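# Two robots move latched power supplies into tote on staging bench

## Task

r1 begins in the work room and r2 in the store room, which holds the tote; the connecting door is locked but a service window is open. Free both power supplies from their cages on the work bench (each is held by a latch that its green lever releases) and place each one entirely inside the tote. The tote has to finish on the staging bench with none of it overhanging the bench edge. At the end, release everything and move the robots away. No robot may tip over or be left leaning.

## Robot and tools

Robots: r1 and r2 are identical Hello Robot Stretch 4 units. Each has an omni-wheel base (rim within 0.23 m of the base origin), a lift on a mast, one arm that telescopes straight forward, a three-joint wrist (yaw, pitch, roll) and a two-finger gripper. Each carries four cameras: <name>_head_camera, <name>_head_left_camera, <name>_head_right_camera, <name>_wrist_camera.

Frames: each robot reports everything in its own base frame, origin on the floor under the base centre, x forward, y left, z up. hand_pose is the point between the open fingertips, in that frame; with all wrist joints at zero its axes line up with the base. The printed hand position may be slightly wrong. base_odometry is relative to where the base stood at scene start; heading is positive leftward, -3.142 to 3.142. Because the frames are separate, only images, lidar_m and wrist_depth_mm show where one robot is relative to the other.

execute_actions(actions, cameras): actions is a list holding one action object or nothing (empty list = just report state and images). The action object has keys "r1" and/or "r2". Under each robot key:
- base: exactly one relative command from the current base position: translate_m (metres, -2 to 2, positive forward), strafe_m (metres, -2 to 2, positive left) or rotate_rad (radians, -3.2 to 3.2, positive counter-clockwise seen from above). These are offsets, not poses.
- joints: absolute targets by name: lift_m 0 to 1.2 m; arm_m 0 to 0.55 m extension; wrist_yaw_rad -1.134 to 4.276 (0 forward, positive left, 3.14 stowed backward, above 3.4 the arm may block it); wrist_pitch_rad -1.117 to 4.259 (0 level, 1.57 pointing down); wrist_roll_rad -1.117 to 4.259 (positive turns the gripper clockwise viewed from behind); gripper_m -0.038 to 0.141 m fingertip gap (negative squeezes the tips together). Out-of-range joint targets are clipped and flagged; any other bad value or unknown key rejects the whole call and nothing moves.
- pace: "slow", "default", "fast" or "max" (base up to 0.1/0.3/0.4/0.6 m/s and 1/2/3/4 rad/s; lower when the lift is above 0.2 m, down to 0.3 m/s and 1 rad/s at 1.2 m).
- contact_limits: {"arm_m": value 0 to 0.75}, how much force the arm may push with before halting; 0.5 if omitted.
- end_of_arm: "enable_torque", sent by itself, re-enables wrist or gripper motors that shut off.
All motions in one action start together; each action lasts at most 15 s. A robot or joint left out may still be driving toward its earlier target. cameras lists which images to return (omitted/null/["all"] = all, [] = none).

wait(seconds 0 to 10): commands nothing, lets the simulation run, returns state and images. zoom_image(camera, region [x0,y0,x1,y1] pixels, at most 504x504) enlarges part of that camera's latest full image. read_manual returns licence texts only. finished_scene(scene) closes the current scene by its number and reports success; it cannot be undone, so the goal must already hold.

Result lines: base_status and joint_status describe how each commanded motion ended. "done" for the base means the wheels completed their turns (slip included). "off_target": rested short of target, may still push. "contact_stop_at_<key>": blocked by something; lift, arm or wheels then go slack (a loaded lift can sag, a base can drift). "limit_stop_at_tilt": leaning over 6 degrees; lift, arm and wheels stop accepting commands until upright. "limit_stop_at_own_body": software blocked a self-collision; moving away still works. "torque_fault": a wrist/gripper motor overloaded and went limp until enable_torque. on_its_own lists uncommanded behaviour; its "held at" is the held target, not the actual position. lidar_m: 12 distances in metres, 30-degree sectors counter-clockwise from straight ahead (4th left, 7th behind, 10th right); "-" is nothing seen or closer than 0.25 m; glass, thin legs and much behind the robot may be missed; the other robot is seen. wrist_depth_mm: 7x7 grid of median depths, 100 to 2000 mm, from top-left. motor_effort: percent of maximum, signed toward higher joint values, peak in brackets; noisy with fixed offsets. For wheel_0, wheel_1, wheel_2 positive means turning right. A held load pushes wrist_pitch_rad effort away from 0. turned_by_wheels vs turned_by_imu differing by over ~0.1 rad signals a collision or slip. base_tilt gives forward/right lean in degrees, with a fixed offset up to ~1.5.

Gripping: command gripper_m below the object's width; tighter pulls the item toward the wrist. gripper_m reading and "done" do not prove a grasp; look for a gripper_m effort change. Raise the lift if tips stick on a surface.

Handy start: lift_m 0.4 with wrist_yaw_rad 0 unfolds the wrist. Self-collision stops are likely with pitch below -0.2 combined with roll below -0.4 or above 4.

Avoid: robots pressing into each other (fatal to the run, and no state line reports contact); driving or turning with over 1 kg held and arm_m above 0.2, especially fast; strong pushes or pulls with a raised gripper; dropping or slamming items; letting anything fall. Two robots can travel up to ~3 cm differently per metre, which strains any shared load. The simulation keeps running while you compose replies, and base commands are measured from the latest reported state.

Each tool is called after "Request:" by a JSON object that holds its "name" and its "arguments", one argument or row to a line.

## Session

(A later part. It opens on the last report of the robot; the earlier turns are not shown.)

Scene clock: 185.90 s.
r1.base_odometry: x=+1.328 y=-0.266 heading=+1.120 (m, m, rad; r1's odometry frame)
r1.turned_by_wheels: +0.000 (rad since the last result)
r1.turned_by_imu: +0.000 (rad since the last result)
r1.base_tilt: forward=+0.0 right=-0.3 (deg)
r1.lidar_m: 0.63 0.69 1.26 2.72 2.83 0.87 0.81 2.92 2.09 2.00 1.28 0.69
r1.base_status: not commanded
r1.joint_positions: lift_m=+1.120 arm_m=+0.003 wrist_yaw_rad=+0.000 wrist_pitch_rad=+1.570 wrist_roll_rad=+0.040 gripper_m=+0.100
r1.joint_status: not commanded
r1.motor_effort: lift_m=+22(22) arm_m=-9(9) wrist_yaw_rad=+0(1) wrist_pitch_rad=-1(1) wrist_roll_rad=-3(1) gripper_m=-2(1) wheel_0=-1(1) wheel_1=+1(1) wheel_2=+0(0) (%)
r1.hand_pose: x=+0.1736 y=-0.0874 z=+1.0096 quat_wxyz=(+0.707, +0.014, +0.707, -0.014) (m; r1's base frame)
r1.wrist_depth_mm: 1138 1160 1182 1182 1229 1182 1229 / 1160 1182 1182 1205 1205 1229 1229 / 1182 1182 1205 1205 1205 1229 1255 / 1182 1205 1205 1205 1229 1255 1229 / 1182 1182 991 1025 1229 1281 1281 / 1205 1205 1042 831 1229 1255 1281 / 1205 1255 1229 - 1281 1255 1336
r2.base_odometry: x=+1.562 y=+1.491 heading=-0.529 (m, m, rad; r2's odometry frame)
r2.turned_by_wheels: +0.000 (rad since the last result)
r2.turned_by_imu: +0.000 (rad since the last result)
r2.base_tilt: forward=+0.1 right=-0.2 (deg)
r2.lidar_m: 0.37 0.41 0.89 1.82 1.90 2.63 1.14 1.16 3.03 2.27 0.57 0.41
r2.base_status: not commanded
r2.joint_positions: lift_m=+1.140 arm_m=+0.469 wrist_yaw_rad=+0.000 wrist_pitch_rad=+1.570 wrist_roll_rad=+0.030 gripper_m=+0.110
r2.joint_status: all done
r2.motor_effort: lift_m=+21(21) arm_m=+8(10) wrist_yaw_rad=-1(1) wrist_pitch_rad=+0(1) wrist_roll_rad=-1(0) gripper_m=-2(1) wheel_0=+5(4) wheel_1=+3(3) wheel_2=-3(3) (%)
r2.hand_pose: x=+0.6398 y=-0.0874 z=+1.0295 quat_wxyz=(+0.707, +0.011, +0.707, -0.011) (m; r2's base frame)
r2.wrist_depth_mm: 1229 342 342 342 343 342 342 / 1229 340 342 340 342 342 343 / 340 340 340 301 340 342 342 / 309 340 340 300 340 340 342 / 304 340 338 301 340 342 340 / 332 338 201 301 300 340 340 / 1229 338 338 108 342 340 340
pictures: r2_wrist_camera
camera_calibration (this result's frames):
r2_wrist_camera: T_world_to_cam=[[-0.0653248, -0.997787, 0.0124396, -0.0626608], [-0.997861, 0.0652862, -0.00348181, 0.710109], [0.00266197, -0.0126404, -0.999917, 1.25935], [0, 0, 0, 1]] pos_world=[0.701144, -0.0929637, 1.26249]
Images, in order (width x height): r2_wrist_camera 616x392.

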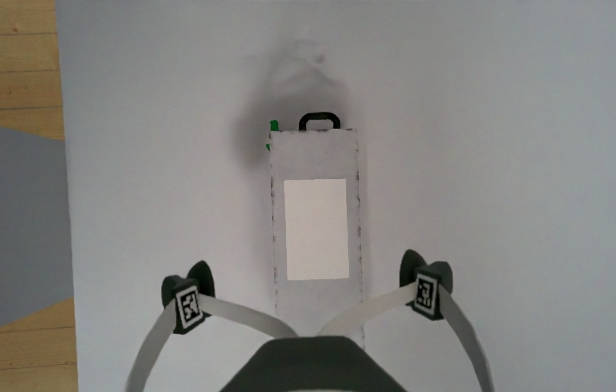

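Request:
{"name": "execute_actions", "arguments": {
  "actions": [
    {"r2":{"base":{"strafe_m":-0.01},"joints":{"arm_m":0.488,"lift_m":1.057,"wrist_roll_rad":0.05}}}
  ],
  "cameras": []
}}

Request:
{"name": "execute_actions", "arguments": {
  "actions": [
    {"r2":{"joints":{"gripper_m":0.015}}}
  ],
  "cameras": ["r2_wrist_camera"]
}}

Request:
{"name": "execute_actions", "arguments": {
  "actions": [
    {"r2":{"joints":{"lift_m":1.09,"arm_m":0.12}}}
  ],
  "cameras": []
}}

Request:
{"name": "execute_actions", "arguments": {
  "actions": [
    {"r2":{"base":{"strafe_m":0.17}}}
  ],
  "cameras": []
}}

Request:
{"name": "execute_actions", "arguments": {
  "actions": [
    {"r2":{"base":{"translate_m":-1.835},"pace":"fast"}}
  ],
  "cameras": []
}}

Request:
{"name": "execute_actions", "arguments": {
  "actions": [
    {"r2":{"base":{"rotate_rad":-1.555},"joints":{"lift_m":1.03,"wrist_roll_rad":0.025}}}
  ],
  "cameras": []
}}

Request:
{"name": "execute_actions", "arguments": {
  "actions": [
    {"r2":{"joints":{"arm_m":0.42}}}
  ],
  "cameras": ["r2_wrist_camera","r2_head_right_camera"]
}}

Scene clock: 187.57 s.
r1.base_odometry: x=+1.328 y=-0.266 heading=+1.120 (m, m, rad; r1's odometry frame)
r1.turned_by_wheels: +0.000 (rad since the last result)
r1.turned_by_imu: +0.000 (rad since the last result)
r1.base_tilt: forward=-0.1 right=-0.4 (deg)
r1.lidar_m: 0.65 0.67 1.24 2.73 2.80 0.87 0.82 2.93 2.10 2.01 1.29 0.67
r1.base_status: not commanded
r1.joint_positions: lift_m=+1.120 arm_m=+0.003 wrist_yaw_rad=+0.000 wrist_pitch_rad=+1.570 wrist_roll_rad=+0.040 gripper_m=+0.100
r1.joint_status: not commanded
r1.motor_effort: lift_m=+23(22) arm_m=-9(9) wrist_yaw_rad=+1(1) wrist_pitch_rad=-1(2) wrist_roll_rad=-1(1) gripper_m=+0(2) wheel_0=-1(1) wheel_1=+1(1) wheel_2=+0(1) (%)
r1.hand_pose: x=+0.1736 y=-0.0874 z=+1.0096 quat_wxyz=(+0.707, +0.014, +0.707, -0.014) (m; r1's base frame)
r1.wrist_depth_mm: 1160 1160 1160 1182 1205 1205 1255 / 1138 1182 1182 1182 1205 1229 1229 / 1138 1182 1229 1205 1229 1229 1255 / 1160 1182 1182 1229 1229 1255 1205 / 1229 1205 991 1025 1229 1281 1281 / 1205 1205 1008 842 1255 1281 1281 / 1205 1205 1255 - 1281 1281 1281
r2.base_odometry: x=+1.557 y=+1.483 heading=-0.529 (m, m, rad; r2's odometry frame)
r2.turned_by_wheels: +0.000 (rad since the last result)
r2.turned_by_imu: +0.000 (rad since the last result)
r2.base_tilt: forward=+0.1 right=-0.2 (deg)
r2.lidar_m: 0.38 0.41 0.92 1.85 1.92 2.63 1.14 1.14 3.02 2.31 0.55 0.42
r2.base_status: done
r2.joint_positions: lift_m=+1.057 arm_m=+0.487 wrist_yaw_rad=+0.000 wrist_pitch_rad=+1.570 wrist_roll_rad=+0.050 gripper_m=+0.110
r2.joint_status: all done
r2.motor_effort: lift_m=+16(20) arm_m=+8(8) wrist_yaw_rad=-1(1) wrist_pitch_rad=+0(1) wrist_roll_rad=+0(1) gripper_m=-1(0) wheel_0=+2(10) wheel_1=-2(7) wheel_2=+0(0) (%)
r2.hand_pose: x=+0.6577 y=-0.0874 z=+0.9470 quat_wxyz=(+0.707, +0.017, +0.707, -0.017) (m; r2's base frame)
r2.wrist_depth_mm: 259 258 258 258 259 259 260 / 259 258 258 258 259 259 259 / 257 257 257 220 258 259 259 / 258 257 257 218 258 259 259 / 257 257 258 218 258 259 258 / 256 256 201 217 218 258 259 / 257 257 257 108 257 258 258
pictures: none
No camera images: the call's "cameras" was empty. Leave "cameras" out to get every camera's image.

Scene clock: 189.33 s.
r1.base_odometry: x=+1.328 y=-0.266 heading=+1.120 (m, m, rad; r1's odometry frame)
r1.turned_by_wheels: +0.000 (rad since the last result)
r1.turned_by_imu: +0.000 (rad since the last result)
r1.base_tilt: forward=-0.1 right=-0.4 (deg)
r1.lidar_m: 0.66 0.66 1.23 2.71 2.82 0.86 0.83 2.92 2.08 2.02 1.26 0.69
r1.base_status: not commanded
r1.joint_positions: lift_m=+1.120 arm_m=+0.003 wrist_yaw_rad=+0.000 wrist_pitch_rad=+1.570 wrist_roll_rad=+0.040 gripper_m=+0.100
r1.joint_status: not commanded
r1.motor_effort: lift_m=+22(22) arm_m=-9(9) wrist_yaw_rad=+0(1) wrist_pitch_rad=-3(2) wrist_roll_rad=-2(0) gripper_m=+0(2) wheel_0=-1(1) wheel_1=+1(1) wheel_2=+0(0) (%)
r1.hand_pose: x=+0.1736 y=-0.0874 z=+1.0096 quat_wxyz=(+0.707, +0.014, +0.707, -0.014) (m; r1's base frame)
r1.wrist_depth_mm: 1138 1138 1160 1205 1205 1229 1205 / 1138 1160 1182 1160 1205 1229 1229 / 1205 1160 1182 1229 1255 1229 1281 / 1182 1182 1182 1205 1205 1205 1281 / 1182 1205 1008 1025 1229 1255 1281 / 1205 1229 1042 831 1255 1255 1255 / 1205 1205 1255 - 1281 1308 1308
r2.base_odometry: x=+1.557 y=+1.483 heading=-0.529 (m, m, rad; r2's odometry frame)
r2.turned_by_wheels: +0.000 (rad since the last result)
r2.turned_by_imu: +0.000 (rad since the last result)
r2.base_tilt: forward=+0.2 right=-0.2 (deg)
r2.lidar_m: 0.37 0.40 0.92 1.82 1.93 2.67 1.11 1.15 3.01 2.25 0.58 0.39
r2.base_status: not commanded
r2.joint_positions: lift_m=+1.057 arm_m=+0.487 wrist_yaw_rad=+0.000 wrist_pitch_rad=+1.570 wrist_roll_rad=+0.050 gripper_m=+0.015
r2.joint_status: all done
r2.motor_effort: lift_m=+20(20) arm_m=+8(8) wrist_yaw_rad=+0(0) wrist_pitch_rad=+0(1) wrist_roll_rad=+0(0) gripper_m=-23(23) wheel_0=+2(2) wheel_1=-2(2) wheel_2=+0(0) (%)
r2.hand_pose: x=+0.6578 y=-0.0874 z=+0.9467 quat_wxyz=(+0.707, +0.017, +0.707, -0.017) (m; r2's base frame)
r2.wrist_depth_mm: 255 256 256 256 256 257 257 / 255 256 256 257 257 257 257 / 255 256 255 210 256 257 257 / 255 255 256 210 256 256 256 / 255 255 255 210 256 256 256 / 254 255 187 209 188 256 257 / 255 255 255 108 256 256 256
pictures: r2_wrist_camera
camera_calibration (this result's frames):
r2_wrist_camera: T_world_to_cam=[[-0.0847488, -0.996325, 0.0124206, -0.047531], [-0.996399, 0.0847116, -0.00349162, 0.728539], [0.00242661, -0.0126718, -0.999917, 1.17662], [0, 0, 0, 1]] pos_world=[0.719032, -0.0941621, 1.17965]
Images, in order (width x height): r2_wrist_camera 616x392.

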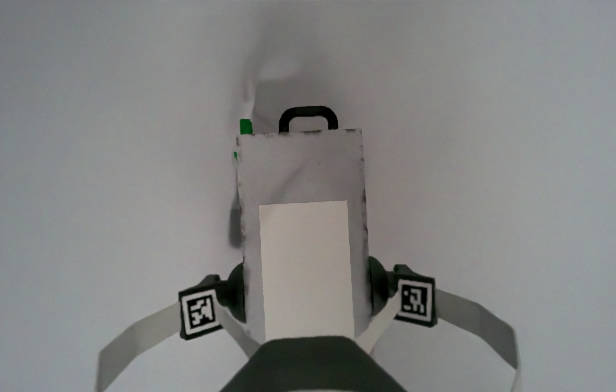

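Scene clock: 191.53 s.
r1.base_odometry: x=+1.328 y=-0.266 heading=+1.120 (m, m, rad; r1's odometry frame)
r1.turned_by_wheels: +0.000 (rad since the last result)
r1.turned_by_imu: +0.000 (rad since the last result)
r1.base_tilt: forward=-0.1 right=-0.3 (deg)
r1.lidar_m: 0.64 0.68 1.24 2.70 2.80 0.88 0.81 2.93 2.09 2.02 1.28 0.68
r1.base_status: not commanded
r1.joint_positions: lift_m=+1.120 arm_m=+0.003 wrist_yaw_rad=+0.000 wrist_pitch_rad=+1.570 wrist_roll_rad=+0.040 gripper_m=+0.100
r1.joint_status: not commanded
r1.motor_effort: lift_m=+22(23) arm_m=-9(9) wrist_yaw_rad=-1(2) wrist_pitch_rad=-3(2) wrist_roll_rad=-2(2) gripper_m=-1(1) wheel_0=-1(1) wheel_1=+1(1) wheel_2=+0(1) (%)
r1.hand_pose: x=+0.1736 y=-0.0874 z=+1.0096 quat_wxyz=(+0.707, +0.014, +0.707, -0.014) (m; r1's base frame)
r1.wrist_depth_mm: 1138 1182 1182 1205 1205 1229 1205 / 1182 1182 1160 1205 1182 1205 1229 / 1182 1182 1205 1182 1229 1205 1255 / 1182 1182 1182 1205 1255 1255 1281 / 1182 1229 1025 1025 1229 1255 1281 / 1205 1205 1042 831 1255 1255 1281 / 1182 1255 1229 - 1308 1281 1281
r2.base_odometry: x=+1.557 y=+1.483 heading=-0.529 (m, m, rad; r2's odometry frame)
r2.turned_by_wheels: +0.000 (rad since the last result)
r2.turned_by_imu: +0.001 (rad since the last result)
r2.base_tilt: forward=+0.2 right=-0.2 (deg)
r2.lidar_m: 0.37 0.40 0.90 1.83 1.93 2.63 1.13 1.15 3.00 2.33 0.56 0.35
r2.base_status: not commanded
r2.joint_positions: lift_m=+1.090 arm_m=+0.121 wrist_yaw_rad=+0.000 wrist_pitch_rad=+1.571 wrist_roll_rad=+0.050 gripper_m=+0.015
r2.joint_status: all done
r2.motor_effort: lift_m=+25(28) arm_m=-8(12) wrist_yaw_rad=+0(1) wrist_pitch_rad=-1(2) wrist_roll_rad=+0(1) gripper_m=-22(22) wheel_0=+2(2) wheel_1=-2(2) wheel_2=+0(0) (%)
r2.hand_pose: x=+0.2924 y=-0.0874 z=+0.9792 quat_wxyz=(+0.707, +0.018, +0.707, -0.018) (m; r2's base frame)
r2.wrist_depth_mm: 290 290 291 291 291 291 291 / 290 290 290 290 291 291 291 / 289 290 291 210 1182 1160 1182 / 1182 1182 1160 210 1182 1182 1182 / 1182 1182 1182 209 1205 1182 1205 / 1160 1182 187 209 188 1205 1182 / 1182 1182 1205 108 1182 1182 1182
pictures: none
No camera images: the call's "cameras" was empty. Leave "cameras" out to get every camera's image.

Scene clock: 193.37 s.
r1.base_odometry: x=+1.328 y=-0.266 heading=+1.120 (m, m, rad; r1's odometry frame)
r1.turned_by_wheels: +0.000 (rad since the last result)
r1.turned_by_imu: +0.000 (rad since the last result)
r1.base_tilt: forward=-0.1 right=-0.3 (deg)
r1.lidar_m: 0.65 0.69 1.25 2.72 2.81 0.88 0.82 2.91 2.06 2.02 1.28 0.69
r1.base_status: not commanded
r1.joint_positions: lift_m=+1.120 arm_m=+0.003 wrist_yaw_rad=+0.000 wrist_pitch_rad=+1.570 wrist_roll_rad=+0.040 gripper_m=+0.100
r1.joint_status: not commanded
r1.motor_effort: lift_m=+23(22) arm_m=-9(9) wrist_yaw_rad=-1(0) wrist_pitch_rad=-2(1) wrist_roll_rad=-1(0) gripper_m=+0(0) wheel_0=-2(1) wheel_1=+1(1) wheel_2=-1(0) (%)
r1.hand_pose: x=+0.1736 y=-0.0874 z=+1.0096 quat_wxyz=(+0.707, +0.014, +0.707, -0.014) (m; r1's base frame)
r1.wrist_depth_mm: 1138 1160 1160 1160 1205 1205 1205 / 1160 1160 1182 1205 1182 1229 1229 / 1160 1182 1182 1205 1205 1255 1255 / 1160 1205 1229 1205 1255 1308 1308 / 1182 1182 1025 1025 1281 1281 1281 / 1205 1229 1008 831 1281 1281 1308 / 1229 1205 1205 - 1281 1281 1308
r2.base_odometry: x=+1.643 y=+1.630 heading=-0.529 (m, m, rad; r2's odometry frame)
r2.turned_by_wheels: +0.000 (rad since the last result)
r2.turned_by_imu: +0.000 (rad since the last result)
r2.base_tilt: forward=+0.1 right=-0.2 (deg)
r2.lidar_m: 0.35 0.63 0.89 1.66 1.77 2.43 1.28 1.15 3.17 2.29 0.59 0.35
r2.base_status: done
r2.joint_positions: lift_m=+1.090 arm_m=+0.121 wrist_yaw_rad=+0.000 wrist_pitch_rad=+1.570 wrist_roll_rad=+0.050 gripper_m=+0.015
r2.joint_status: not commanded
r2.motor_effort: lift_m=+25(25) arm_m=-8(8) wrist_yaw_rad=+0(1) wrist_pitch_rad=-1(2) wrist_roll_rad=-2(2) gripper_m=-23(22) wheel_0=-2(11) wheel_1=+0(8) wheel_2=+0(1) (%)
r2.hand_pose: x=+0.2924 y=-0.0874 z=+0.9792 quat_wxyz=(+0.707, +0.018, +0.707, -0.018) (m; r2's base frame)
r2.wrist_depth_mm: 539 554 291 291 291 291 291 / 759 788 291 290 291 291 291 / 1182 1182 1078 211 1205 1182 1182 / 1182 1182 1182 209 1182 1182 1205 / 1182 1182 1182 210 1182 1182 1205 / 1182 1182 188 209 188 1182 1160 / 1182 1160 1182 108 1182 1182 1205
pictures: none
No camera images: the call's "cameras" was empty. Leave "cameras" out to get every camera's image.

Scene clock: 200.37 s.
r1.base_odometry: x=+1.328 y=-0.266 heading=+1.120 (m, m, rad; r1's odometry frame)
r1.turned_by_wheels: +0.000 (rad since the last result)
r1.turned_by_imu: +0.001 (rad since the last result)
r1.base_tilt: forward=-0.1 right=-0.3 (deg)
r1.lidar_m: 0.65 0.68 1.25 2.72 2.84 0.86 0.81 2.92 2.08 2.01 1.28 0.69
r1.base_status: not commanded
r1.joint_positions: lift_m=+1.120 arm_m=+0.003 wrist_yaw_rad=+0.000 wrist_pitch_rad=+1.570 wrist_roll_rad=+0.040 gripper_m=+0.100
r1.joint_status: not commanded
r1.motor_effort: lift_m=+22(22) arm_m=-9(9) wrist_yaw_rad=+1(1) wrist_pitch_rad=-3(2) wrist_roll_rad=+0(2) gripper_m=-1(1) wheel_0=-1(1) wheel_1=+1(1) wheel_2=-1(1) (%)
r1.hand_pose: x=+0.1736 y=-0.0874 z=+1.0096 quat_wxyz=(+0.707, +0.014, +0.707, -0.014) (m; r1's base frame)
r1.wrist_depth_mm: 1118 1182 1182 1182 1205 1205 1255 / 1160 1182 1182 1182 1229 1229 1229 / 1182 1160 1205 1205 1205 1205 1281 / 1182 1182 1205 1229 1255 1255 1255 / 1182 1182 991 1025 1229 1229 1281 / 1205 1229 1008 831 1255 1255 1308 / 1205 1229 1229 - 1255 1308 1308
r2.base_odometry: x=+0.059 y=+2.556 heading=-0.529 (m, m, rad; r2's odometry frame)
r2.turned_by_wheels: +0.000 (rad since the last result)
r2.turned_by_imu: -0.001 (rad since the last result)
r2.base_tilt: forward=+0.1 right=-0.2 (deg)
r2.lidar_m: 2.22 2.41 1.77 1.68 1.76 1.94 1.83 0.43 0.33 0.27 0.29 0.37
r2.base_status: done
r2.joint_positions: lift_m=+1.090 arm_m=+0.121 wrist_yaw_rad=+0.000 wrist_pitch_rad=+1.570 wrist_roll_rad=+0.050 gripper_m=+0.015
r2.joint_status: not commanded
r2.motor_effort: lift_m=+25(26) arm_m=-8(8) wrist_yaw_rad=+0(0) wrist_pitch_rad=-1(1) wrist_roll_rad=-2(1) gripper_m=-22(24) wheel_0=-3(8) wheel_1=-2(8) wheel_2=+0(15) (%)
r2.hand_pose: x=+0.2924 y=-0.0874 z=+0.9792 quat_wxyz=(+0.707, +0.018, +0.707, -0.018) (m; r2's base frame)
r2.wrist_depth_mm: 1182 1182 1182 1182 1160 442 442 / 1182 1182 1182 1160 1182 442 442 / 1182 1182 1182 210 1182 442 442 / 1182 1182 1160 210 1182 445 442 / 1182 1182 1182 209 1182 459 439 / 1160 1160 187 209 188 442 442 / 1182 1182 1182 108 1182 1182 439
pictures: none
No camera images: the call's "cameras" was empty. Leave "cameras" out to get every camera's image.

Scene clock: 202.83 s.
r1.base_odometry: x=+1.328 y=-0.266 heading=+1.120 (m, m, rad; r1's odometry frame)
r1.turned_by_wheels: +0.000 (rad since the last result)
r1.turned_by_imu: +0.000 (rad since the last result)
r1.base_tilt: forward=-0.1 right=-0.3 (deg)
r1.lidar_m: 0.64 0.68 1.25 2.72 2.82 0.87 0.82 2.95 2.09 2.02 1.28 0.68
r1.base_status: not commanded
r1.joint_positions: lift_m=+1.120 arm_m=+0.003 wrist_yaw_rad=+0.000 wrist_pitch_rad=+1.570 wrist_roll_rad=+0.040 gripper_m=+0.100
r1.joint_status: not commanded
r1.motor_effort: lift_m=+22(22) arm_m=-9(9) wrist_yaw_rad=+0(1) wrist_pitch_rad=-2(1) wrist_roll_rad=-1(0) gripper_m=+0(1) wheel_0=-1(1) wheel_1=+1(1) wheel_2=+0(1) (%)
r1.hand_pose: x=+0.1736 y=-0.0874 z=+1.0096 quat_wxyz=(+0.707, +0.014, +0.707, -0.014) (m; r1's base frame)
r1.wrist_depth_mm: 1138 1138 1182 1205 1205 1229 1205 / 1160 1182 1205 1205 1229 1229 1229 / 1160 1182 1182 1205 1205 1205 1255 / 1182 1182 1205 1205 1229 1255 1255 / 1205 1205 1025 1025 1281 1255 1281 / 1229 1205 1008 842 1255 1281 1336 / 1229 1229 1255 - 1281 1281 1281
r2.base_odometry: x=+0.059 y=+2.556 heading=-2.084 (m, m, rad; r2's odometry frame)
r2.turned_by_wheels: -1.554 (rad since the last result)
r2.turned_by_imu: -1.567 (rad since the last result)
r2.base_tilt: forward=+0.2 right=-0.2 (deg)
r2.lidar_m: 0.28 0.30 0.43 2.22 2.35 1.74 1.67 1.78 1.92 1.85 0.43 0.30
r2.base_status: done
r2.joint_positions: lift_m=+1.030 arm_m=+0.121 wrist_yaw_rad=+0.000 wrist_pitch_rad=+1.570 wrist_roll_rad=+0.025 gripper_m=+0.015
r2.joint_status: all done
r2.motor_effort: lift_m=+20(24) arm_m=-8(8) wrist_yaw_rad=+0(0) wrist_pitch_rad=+0(0) wrist_roll_rad=-1(2) gripper_m=-23(23) wheel_0=+3(7) wheel_1=+3(8) wheel_2=+4(6) (%)
r2.hand_pose: x=+0.2925 y=-0.0874 z=+0.9196 quat_wxyz=(+0.707, +0.009, +0.707, -0.009) (m; r2's base frame)
r2.wrist_depth_mm: 382 294 379 294 296 382 382 / 379 379 382 382 384 384 382 / 379 384 382 210 382 382 384 / 382 382 382 210 382 384 382 / 1118 1118 1118 210 1138 1118 1118 / 1118 1118 188 209 188 1118 1118 / 1118 1118 931 108 1118 1138 1118
pictures: none
No camera images: the call's "cameras" was empty. Leave "cameras" out to get every camera's image.

Scene clock: 204.83 s.
r1.base_odometry: x=+1.328 y=-0.266 heading=+1.120 (m, m, rad; r1's odometry frame)
r1.turned_by_wheels: +0.000 (rad since the last result)
r1.turned_by_imu: +0.000 (rad since the last result)
r1.base_tilt: forward=+0.0 right=-0.4 (deg)
r1.lidar_m: 0.65 0.68 1.25 2.73 2.83 0.87 0.81 2.94 2.09 2.02 1.28 0.70
r1.base_status: not commanded
r1.joint_positions: lift_m=+1.120 arm_m=+0.003 wrist_yaw_rad=+0.000 wrist_pitch_rad=+1.570 wrist_roll_rad=+0.040 gripper_m=+0.100
r1.joint_status: not commanded
r1.motor_effort: lift_m=+22(22) arm_m=-9(9) wrist_yaw_rad=+0(1) wrist_pitch_rad=-3(1) wrist_roll_rad=-1(2) gripper_m=-1(1) wheel_0=-1(1) wheel_1=+1(1) wheel_2=+0(0) (%)
r1.hand_pose: x=+0.1736 y=-0.0874 z=+1.0096 quat_wxyz=(+0.707, +0.014, +0.707, -0.014) (m; r1's base frame)
r1.wrist_depth_mm: 1138 1182 1160 1182 1182 1182 1229 / 1160 1182 1182 1205 1205 1229 1229 / 1160 1182 1205 1205 1229 1255 1255 / 1182 1182 1182 1205 1255 1229 1255 / 1182 1229 1025 1025 1229 1255 1281 / 1229 1205 1025 842 1255 1255 1308 / 1205 1229 1255 - 1255 1281 1308
r2.base_odometry: x=+0.059 y=+2.556 heading=-2.084 (m, m, rad; r2's odometry frame)
r2.turned_by_wheels: +0.000 (rad since the last result)
r2.turned_by_imu: +0.000 (rad since the last result)
r2.base_tilt: forward=+0.2 right=-0.2 (deg)
r2.lidar_m: 0.27 0.30 0.43 2.22 2.35 1.76 1.67 1.78 1.92 1.84 0.42 0.30
r2.base_status: not commanded
r2.joint_positions: lift_m=+1.030 arm_m=+0.419 wrist_yaw_rad=+0.000 wrist_pitch_rad=+1.570 wrist_roll_rad=+0.025 gripper_m=+0.015
r2.joint_status: all done
r2.motor_effort: lift_m=+21(21) arm_m=+8(11) wrist_yaw_rad=-1(1) wrist_pitch_rad=+1(3) wrist_roll_rad=-3(4) gripper_m=-23(22) wheel_0=+4(4) wheel_1=+3(3) wheel_2=+4(4) (%)
r2.hand_pose: x=+0.5898 y=-0.0874 z=+0.9196 quat_wxyz=(+0.707, +0.009, +0.707, -0.009) (m; r2's base frame)
r2.wrist_depth_mm: 379 330 338 377 342 379 379 / 379 325 338 377 353 382 379 / 379 317 338 210 324 379 379 / 377 314 338 210 334 379 382 / 377 329 377 209 306 379 382 / 379 294 187 210 188 379 382 / 379 294 355 108 315 379 379
pictures: r2_head_right_camera, r2_wrist_camera
camera_calibration (this result's frames):
r2_wrist_camera: T_world_to_cam=[[-0.0603894, -0.998097, 0.0124402, -0.0674953], [-0.998171, 0.0603497, -0.00354718, 0.659691], [0.00278967, -0.0126316, -0.999916, 1.14949], [0, 0, 0, 1]] pos_world=[0.651202, -0.0926591, 1.15258]
Images, in order (width x height): r2_head_right_camera 420x672, r2_wrist_camera 616x392.

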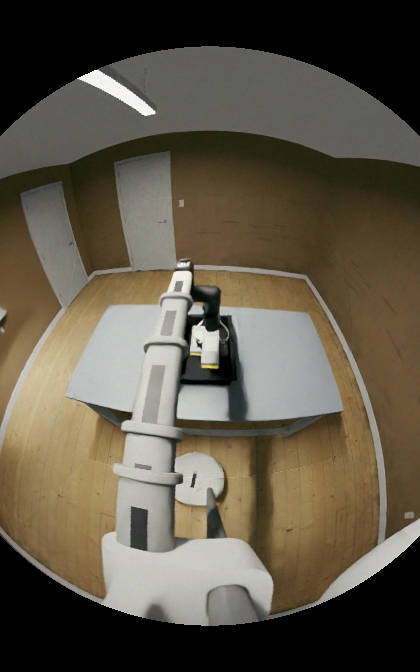

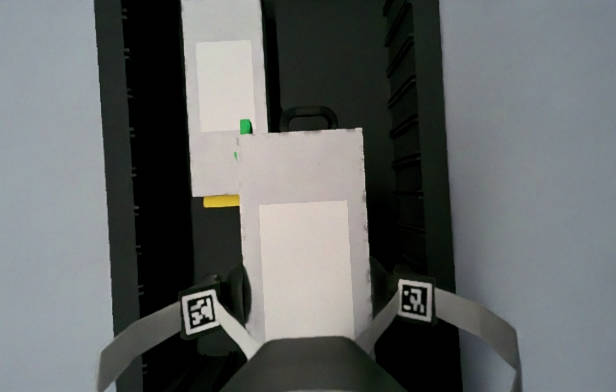

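Request:
{"name": "execute_actions", "arguments": {
  "actions": [
    {"r2":{"base":{"strafe_m":-0.004},"joints":{"arm_m":0.428,"wrist_roll_rad":0.22,"lift_m":0.955,"gripper_m":0.025}}}
  ],
  "cameras": ["r2_wrist_camera","r2_head_right_camera"]
}}

Scene clock: 206.60 s.
r1.base_odometry: x=+1.328 y=-0.266 heading=+1.120 (m, m, rad; r1's odometry frame)
r1.turned_by_wheels: +0.000 (rad since the last result)
r1.turned_by_imu: +0.000 (rad since the last result)
r1.base_tilt: forward=+0.0 right=-0.2 (deg)
r1.lidar_m: 0.64 0.67 1.25 2.72 2.83 0.85 0.81 2.93 2.10 2.01 1.28 0.67
r1.base_status: not commanded
r1.joint_positions: lift_m=+1.120 arm_m=+0.003 wrist_yaw_rad=+0.000 wrist_pitch_rad=+1.570 wrist_roll_rad=+0.040 gripper_m=+0.100
r1.joint_status: not commanded
r1.motor_effort: lift_m=+23(22) arm_m=-9(9) wrist_yaw_rad=-1(1) wrist_pitch_rad=-1(1) wrist_roll_rad=-3(1) gripper_m=-1(1) wheel_0=-1(1) wheel_1=+1(1) wheel_2=+0(1) (%)
r1.hand_pose: x=+0.1736 y=-0.0874 z=+1.0096 quat_wxyz=(+0.707, +0.014, +0.707, -0.014) (m; r1's base frame)
r1.wrist_depth_mm: 1160 1138 1182 1182 1205 1229 1229 / 1138 1160 1160 1205 1205 1229 1229 / 1182 1182 1205 1229 1229 1205 1229 / 1182 1205 1205 1205 1229 1229 1255 / 1182 1205 1008 1042 1255 1255 1255 / 1205 1229 1008 842 1281 1308 1308 / 1182 1229 1255 - 1255 1281 1281
r2.base_odometry: x=+0.055 y=+2.558 heading=-2.084 (m, m, rad; r2's odometry frame)
r2.turned_by_wheels: +0.000 (rad since the last result)
r2.turned_by_imu: +0.000 (rad since the last result)
r2.base_tilt: forward=+0.2 right=-0.2 (deg)
r2.lidar_m: 0.29 0.31 0.46 2.25 2.36 1.73 1.67 1.78 1.92 1.83 0.43 0.30
r2.base_status: done
r2.joint_positions: lift_m=+0.955 arm_m=+0.427 wrist_yaw_rad=+0.000 wrist_pitch_rad=+1.570 wrist_roll_rad=+0.220 gripper_m=+0.025
r2.joint_status: all done
r2.motor_effort: lift_m=+20(19) arm_m=+8(11) wrist_yaw_rad=+0(1) wrist_pitch_rad=-1(1) wrist_roll_rad=+1(4) gripper_m=-21(22) wheel_0=-2(10) wheel_1=+1(5) wheel_2=+0(2) (%)
r2.hand_pose: x=+0.5977 y=-0.0874 z=+0.8447 quat_wxyz=(+0.703, +0.077, +0.703, -0.077) (m; r2's base frame)
r2.wrist_depth_mm: 266 264 303 303 228 307 306 / 249 264 303 304 245 306 306 / 231 264 264 213 270 306 307 / 221 265 264 213 291 307 306 / 220 290 303 213 291 228 306 / 220 260 191 213 202 218 306 / 222 232 301 108 303 224 306
pictures: r2_head_right_camera, r2_wrist_camera
camera_calibration (this result's frames):
r2_wrist_camera: T_world_to_cam=[[-0.252021, -0.967643, 0.0123297, 0.0512097], [-0.967722, 0.252, -0.00320858, 0.665562], [-0.0000023143, -0.0127403, -0.999919, 1.07617], [0, 0, 0, 1]] pos_world=[0.656987, -0.104458, 1.07759]
Images, in order (width x height): r2_head_right_camera 420x672, r2_wrist_camera 616x392.

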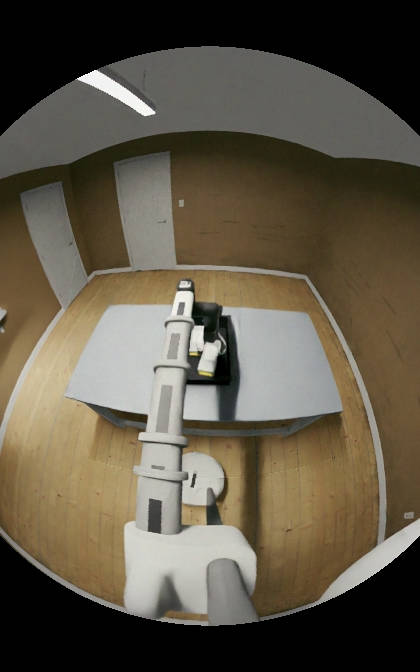

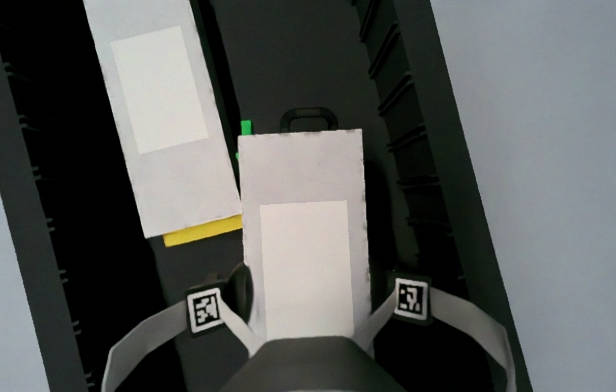

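Request:
{"name": "execute_actions", "arguments": {
  "actions": [
    {"r2":{"joints":{"lift_m":0.909},"pace":"slow"}}
  ],
  "cameras": ["r2_wrist_camera"]
}}

Request:
{"name": "execute_actions", "arguments": {
  "actions": [
    {"r2":{"joints":{"gripper_m":0.082}}}
  ],
  "cameras": []
}}

Request:
{"name": "execute_actions", "arguments": {
  "actions": [
    {"r2":{"joints":{"lift_m":1.05},"pace":"fast"}}
  ],
  "cameras": []
}}

Request:
{"name": "execute_actions", "arguments": {
  "actions": [
    {"r2":{"joints":{"arm_m":0.0},"base":{"translate_m":-0.3},"pace":"fast"}}
  ],
  "cameras": ["r2_head_camera"]
}}

Request:
{"name": "zoom_image", "arguments": {
  "camera": "r2_head_camera",
  "region": [130, 240, 330, 400]
}}

Scene clock: 208.17 s.
r1.base_odometry: x=+1.328 y=-0.266 heading=+1.120 (m, m, rad; r1's odometry frame)
r1.turned_by_wheels: +0.000 (rad since the last result)
r1.turned_by_imu: +0.000 (rad since the last result)
r1.base_tilt: forward=+0.0 right=-0.4 (deg)
r1.lidar_m: 0.64 0.69 1.24 2.72 2.82 0.86 0.82 2.94 2.09 2.02 1.28 0.68
r1.base_status: not commanded
r1.joint_positions: lift_m=+1.120 arm_m=+0.003 wrist_yaw_rad=+0.000 wrist_pitch_rad=+1.570 wrist_roll_rad=+0.040 gripper_m=+0.100
r1.joint_status: not commanded
r1.motor_effort: lift_m=+22(22) arm_m=-9(9) wrist_yaw_rad=+0(1) wrist_pitch_rad=-1(2) wrist_roll_rad=-2(0) gripper_m=-1(1) wheel_0=-1(1) wheel_1=+1(1) wheel_2=+0(1) (%)
r1.hand_pose: x=+0.1736 y=-0.0874 z=+1.0096 quat_wxyz=(+0.707, +0.014, +0.707, -0.014) (m; r1's base frame)
r1.wrist_depth_mm: 1160 1182 1182 1182 1205 1205 1255 / 1182 1160 1182 1205 1182 1229 1229 / 1160 1182 1205 1205 1205 1229 1255 / 1182 1229 1229 1205 1255 1281 1255 / 1182 1205 1008 1025 1229 1281 1255 / 1229 1205 1042 831 1255 1281 1308 / 1229 1229 1229 - 1281 1281 1308
r2.base_odometry: x=+0.055 y=+2.558 heading=-2.084 (m, m, rad; r2's odometry frame)
r2.turned_by_wheels: +0.000 (rad since the last result)
r2.turned_by_imu: +0.000 (rad since the last result)
r2.base_tilt: forward=+0.2 right=-0.2 (deg)
r2.lidar_m: 0.27 0.30 0.45 2.23 2.31 1.75 1.66 1.73 1.92 1.84 0.43 0.31
r2.base_status: not commanded
r2.joint_positions: lift_m=+0.909 arm_m=+0.427 wrist_yaw_rad=+0.000 wrist_pitch_rad=+1.570 wrist_roll_rad=+0.220 gripper_m=+0.025
r2.joint_status: all done
r2.motor_effort: lift_m=+20(19) arm_m=+8(8) wrist_yaw_rad=+0(1) wrist_pitch_rad=-1(1) wrist_roll_rad=-1(0) gripper_m=-21(21) wheel_0=-1(2) wheel_1=+1(1) wheel_2=+0(0) (%)
r2.hand_pose: x=+0.5977 y=-0.0874 z=+0.7987 quat_wxyz=(+0.703, +0.077, +0.703, -0.077) (m; r2's base frame)
r2.wrist_depth_mm: 225 217 257 258 216 173 262 / 231 218 258 257 245 173 260 / 229 217 218 214 258 173 260 / 221 217 217 213 257 173 262 / 208 257 238 213 258 184 260 / 200 256 192 213 202 173 260 / 189 233 257 108 257 224 172
pictures: r2_wrist_camera
camera_calibration (this result's frames):
r2_wrist_camera: T_world_to_cam=[[-0.252021, -0.967643, 0.0123297, 0.0517772], [-0.967722, 0.252, -0.00320858, 0.665417], [-0.0000023148, -0.0127403, -0.999919, 1.03021], [0, 0, 0, 1]] pos_world=[0.65699, -0.104458, 1.03162]
Images, in order (width x height): r2_wrist_camera 616x392.

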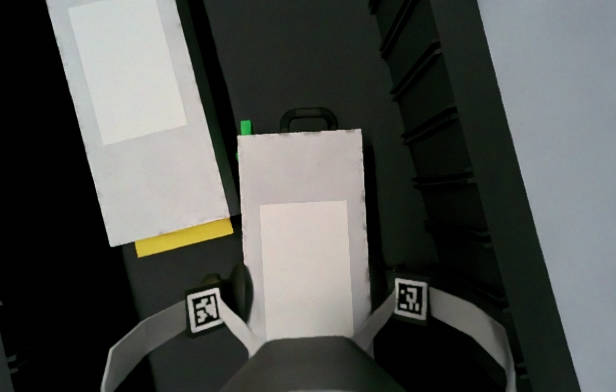

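Scene clock: 209.53 s.
r1.base_odometry: x=+1.328 y=-0.266 heading=+1.120 (m, m, rad; r1's odometry frame)
r1.turned_by_wheels: +0.000 (rad since the last result)
r1.turned_by_imu: +0.000 (rad since the last result)
r1.base_tilt: forward=+0.0 right=-0.3 (deg)
r1.lidar_m: 0.65 0.70 1.24 2.71 2.81 0.86 0.82 2.94 2.08 2.01 1.27 0.68
r1.base_status: not commanded
r1.joint_positions: lift_m=+1.120 arm_m=+0.003 wrist_yaw_rad=+0.000 wrist_pitch_rad=+1.570 wrist_roll_rad=+0.040 gripper_m=+0.100
r1.joint_status: not commanded
r1.motor_effort: lift_m=+22(22) arm_m=-9(9) wrist_yaw_rad=-1(0) wrist_pitch_rad=-2(2) wrist_roll_rad=-1(3) gripper_m=-2(2) wheel_0=-1(1) wheel_1=+1(1) wheel_2=+0(1) (%)
r1.hand_pose: x=+0.1736 y=-0.0874 z=+1.0096 quat_wxyz=(+0.707, +0.014, +0.707, -0.014) (m; r1's base frame)
r1.wrist_depth_mm: 1138 1138 1182 1182 1205 1205 1229 / 1138 1205 1182 1229 1255 1205 1255 / 1160 1160 1182 1229 1229 1281 1255 / 1160 1182 1205 1205 1229 1229 1281 / 1205 1182 1008 1008 1255 1255 1255 / 1229 1205 1042 831 1229 1255 1308 / 1205 1229 1255 - 1281 1308 1336
r2.base_odometry: x=+0.055 y=+2.558 heading=-2.084 (m, m, rad; r2's odometry frame)
r2.turned_by_wheels: +0.000 (rad since the last result)
r2.turned_by_imu: +0.000 (rad since the last result)
r2.base_tilt: forward=+0.1 right=-0.2 (deg)
r2.lidar_m: 0.29 0.31 0.46 2.21 2.32 1.74 1.68 1.77 1.91 1.83 0.43 0.32
r2.base_status: not commanded
r2.joint_positions: lift_m=+0.909 arm_m=+0.427 wrist_yaw_rad=+0.000 wrist_pitch_rad=+1.571 wrist_roll_rad=+0.220 gripper_m=+0.082
r2.joint_status: all done
r2.motor_effort: lift_m=+20(20) arm_m=+8(8) wrist_yaw_rad=+1(1) wrist_pitch_rad=-2(7) wrist_roll_rad=+1(1) gripper_m=-1(22) wheel_0=-1(1) wheel_1=+1(1) wheel_2=+0(0) (%)
r2.hand_pose: x=+0.5976 y=-0.0874 z=+0.7987 quat_wxyz=(+0.703, +0.078, +0.703, -0.078) (m; r2's base frame)
r2.wrist_depth_mm: 234 220 260 259 215 264 263 / 232 220 260 260 244 175 264 / 229 220 220 220 260 175 263 / 222 220 220 220 259 175 263 / 209 259 239 219 259 183 263 / 200 258 198 220 201 189 262 / 190 238 259 108 259 196 174
pictures: none
No camera images: the call's "cameras" was empty. Leave "cameras" out to get every camera's image.

Scene clock: 210.87 s.
r1.base_odometry: x=+1.328 y=-0.266 heading=+1.120 (m, m, rad; r1's odometry frame)
r1.turned_by_wheels: +0.000 (rad since the last result)
r1.turned_by_imu: +0.000 (rad since the last result)
r1.base_tilt: forward=-0.1 right=-0.3 (deg)
r1.lidar_m: 0.65 0.69 1.23 2.72 2.82 0.85 0.82 2.92 2.08 2.01 1.26 0.69
r1.base_status: not commanded
r1.joint_positions: lift_m=+1.120 arm_m=+0.003 wrist_yaw_rad=+0.000 wrist_pitch_rad=+1.570 wrist_roll_rad=+0.040 gripper_m=+0.100
r1.joint_status: not commanded
r1.motor_effort: lift_m=+22(22) arm_m=-9(9) wrist_yaw_rad=-1(1) wrist_pitch_rad=-2(0) wrist_roll_rad=+0(0) gripper_m=-1(0) wheel_0=-1(1) wheel_1=+1(1) wheel_2=+0(0) (%)
r1.hand_pose: x=+0.1736 y=-0.0874 z=+1.0096 quat_wxyz=(+0.707, +0.014, +0.707, -0.014) (m; r1's base frame)
r1.wrist_depth_mm: 1160 1138 1182 1182 1182 1205 1255 / 1182 1160 1205 1205 1229 1229 1229 / 1160 1182 1229 1229 1229 1229 1255 / 1182 1205 1182 1205 1229 1255 1281 / 1205 1205 1025 1025 1229 1255 1255 / 1182 1182 1025 831 1281 1255 1281 / 1229 1229 1255 - 1281 1308 1308
r2.base_odometry: x=+0.055 y=+2.558 heading=-2.084 (m, m, rad; r2's odometry frame)
r2.turned_by_wheels: +0.000 (rad since the last result)
r2.turned_by_imu: +0.000 (rad since the last result)
r2.base_tilt: forward=+0.1 right=-0.1 (deg)
r2.lidar_m: 0.28 0.30 0.47 2.23 2.29 1.75 1.67 1.81 1.93 1.84 0.40 0.28
r2.base_status: not commanded
r2.joint_positions: lift_m=+1.050 arm_m=+0.427 wrist_yaw_rad=+0.000 wrist_pitch_rad=+1.570 wrist_roll_rad=+0.220 gripper_m=+0.082
r2.joint_status: all done
r2.motor_effort: lift_m=+22(24) arm_m=+7(7) wrist_yaw_rad=+1(1) wrist_pitch_rad=-2(2) wrist_roll_rad=-1(1) gripper_m=-1(2) wheel_0=-2(2) wheel_1=+1(1) wheel_2=+0(0) (%)
r2.hand_pose: x=+0.5976 y=-0.0874 z=+0.9395 quat_wxyz=(+0.703, +0.078, +0.703, -0.078) (m; r2's base frame)
r2.wrist_depth_mm: 402 357 377 399 402 404 402 / 402 359 359 399 389 402 402 / 402 359 359 399 384 402 402 / 399 342 359 359 399 404 404 / 399 345 397 357 317 402 402 / 399 330 197 359 201 402 402 / 399 399 392 108 330 402 402
pictures: none
No camera images: the call's "cameras" was empty. Leave "cameras" out to get every camera's image.

Scene clock: 213.20 s.
r1.base_odometry: x=+1.328 y=-0.266 heading=+1.120 (m, m, rad; r1's odometry frame)
r1.turned_by_wheels: +0.000 (rad since the last result)
r1.turned_by_imu: +0.000 (rad since the last result)
r1.base_tilt: forward=+0.0 right=-0.4 (deg)
r1.lidar_m: 0.65 0.69 1.26 2.70 2.83 0.83 0.81 2.95 2.08 2.00 1.27 0.70
r1.base_status: not commanded
r1.joint_positions: lift_m=+1.120 arm_m=+0.003 wrist_yaw_rad=+0.000 wrist_pitch_rad=+1.570 wrist_roll_rad=+0.040 gripper_m=+0.100
r1.joint_status: not commanded
r1.motor_effort: lift_m=+22(22) arm_m=-9(9) wrist_yaw_rad=-1(0) wrist_pitch_rad=-2(1) wrist_roll_rad=-3(2) gripper_m=-2(0) wheel_0=-1(1) wheel_1=+1(1) wheel_2=+0(0) (%)
r1.hand_pose: x=+0.1736 y=-0.0874 z=+1.0096 quat_wxyz=(+0.707, +0.014, +0.707, -0.014) (m; r1's base frame)
r1.wrist_depth_mm: 1160 1182 1160 1182 1182 1182 1255 / 1138 1182 1205 1229 1229 1229 1229 / 1182 1160 1205 1205 1205 1255 1255 / 1182 1205 1182 1229 1229 1255 1255 / 1182 1205 1008 1025 1205 1281 1281 / 1182 1229 1008 831 1255 1281 1308 / 1229 1229 1229 - 1281 1308 1308
r2.base_odometry: x=+0.202 y=+2.819 heading=-2.084 (m, m, rad; r2's odometry frame)
r2.turned_by_wheels: +0.000 (rad since the last result)
r2.turned_by_imu: +0.000 (rad since the last result)
r2.base_tilt: forward=+0.2 right=-0.2 (deg)
r2.lidar_m: 0.57 0.65 0.90 2.29 1.94 1.42 1.36 1.46 1.90 1.83 0.84 0.63
r2.base_status: done
r2.joint_positions: lift_m=+1.050 arm_m=+0.003 wrist_yaw_rad=+0.000 wrist_pitch_rad=+1.570 wrist_roll_rad=+0.220 gripper_m=+0.082
r2.joint_status: all done
joint sent to its limit — the command would take r2.arm_m past its lower limit, so that joint was sent only as far as its limit.
r2.motor_effort: lift_m=+22(22) arm_m=-8(5) wrist_yaw_rad=+1(1) wrist_pitch_rad=-1(1) wrist_roll_rad=-1(1) gripper_m=-2(2) wheel_0=-4(8) wheel_1=-1(7) wheel_2=+1(13) (%)
r2.hand_pose: x=+0.1739 y=-0.0874 z=+0.9395 quat_wxyz=(+0.703, +0.078, +0.703, -0.078) (m; r2's base frame)
r2.wrist_depth_mm: 1138 1138 1138 1138 1160 1138 1160 / 1138 1160 1160 1138 1138 1160 1160 / 1138 1138 1160 1138 1138 1160 1160 / 1138 1160 1138 1138 1160 1160 1138 / 1138 1138 1138 931 1160 1138 1138 / 1138 1138 197 946 202 1138 1138 / 1138 1138 1138 108 1138 1138 1138
pictures: r2_head_camera
Images, in order (width x height): r2_head_camera 420x560.

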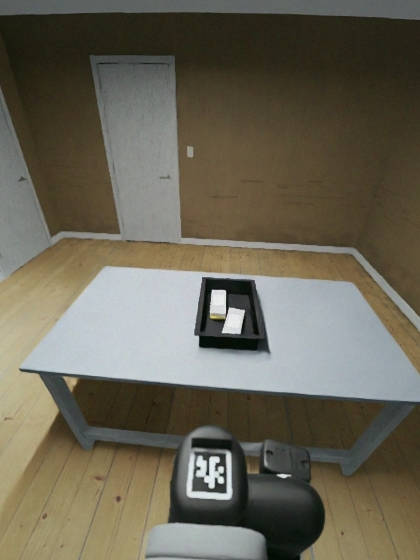

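Region (130, 240, 330, 400) of r2_head_camera's 420x560 image, scaled by 2.520, with more detail than that image has; it fills the top 403 rows of this view, and the rest is white.

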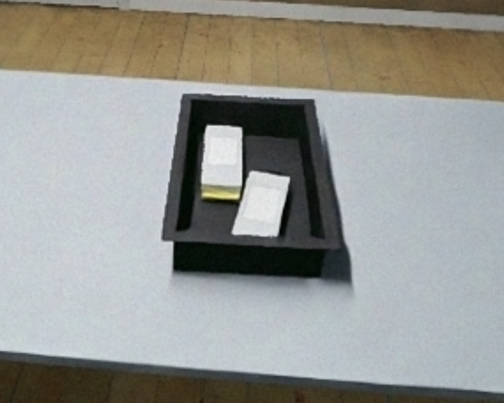

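Both supplies are in the tote, and it sits on the only other bench.

Request:
{"name": "finished_scene", "arguments": {
  "scene": 1
}}

The scene is finished: the task was done.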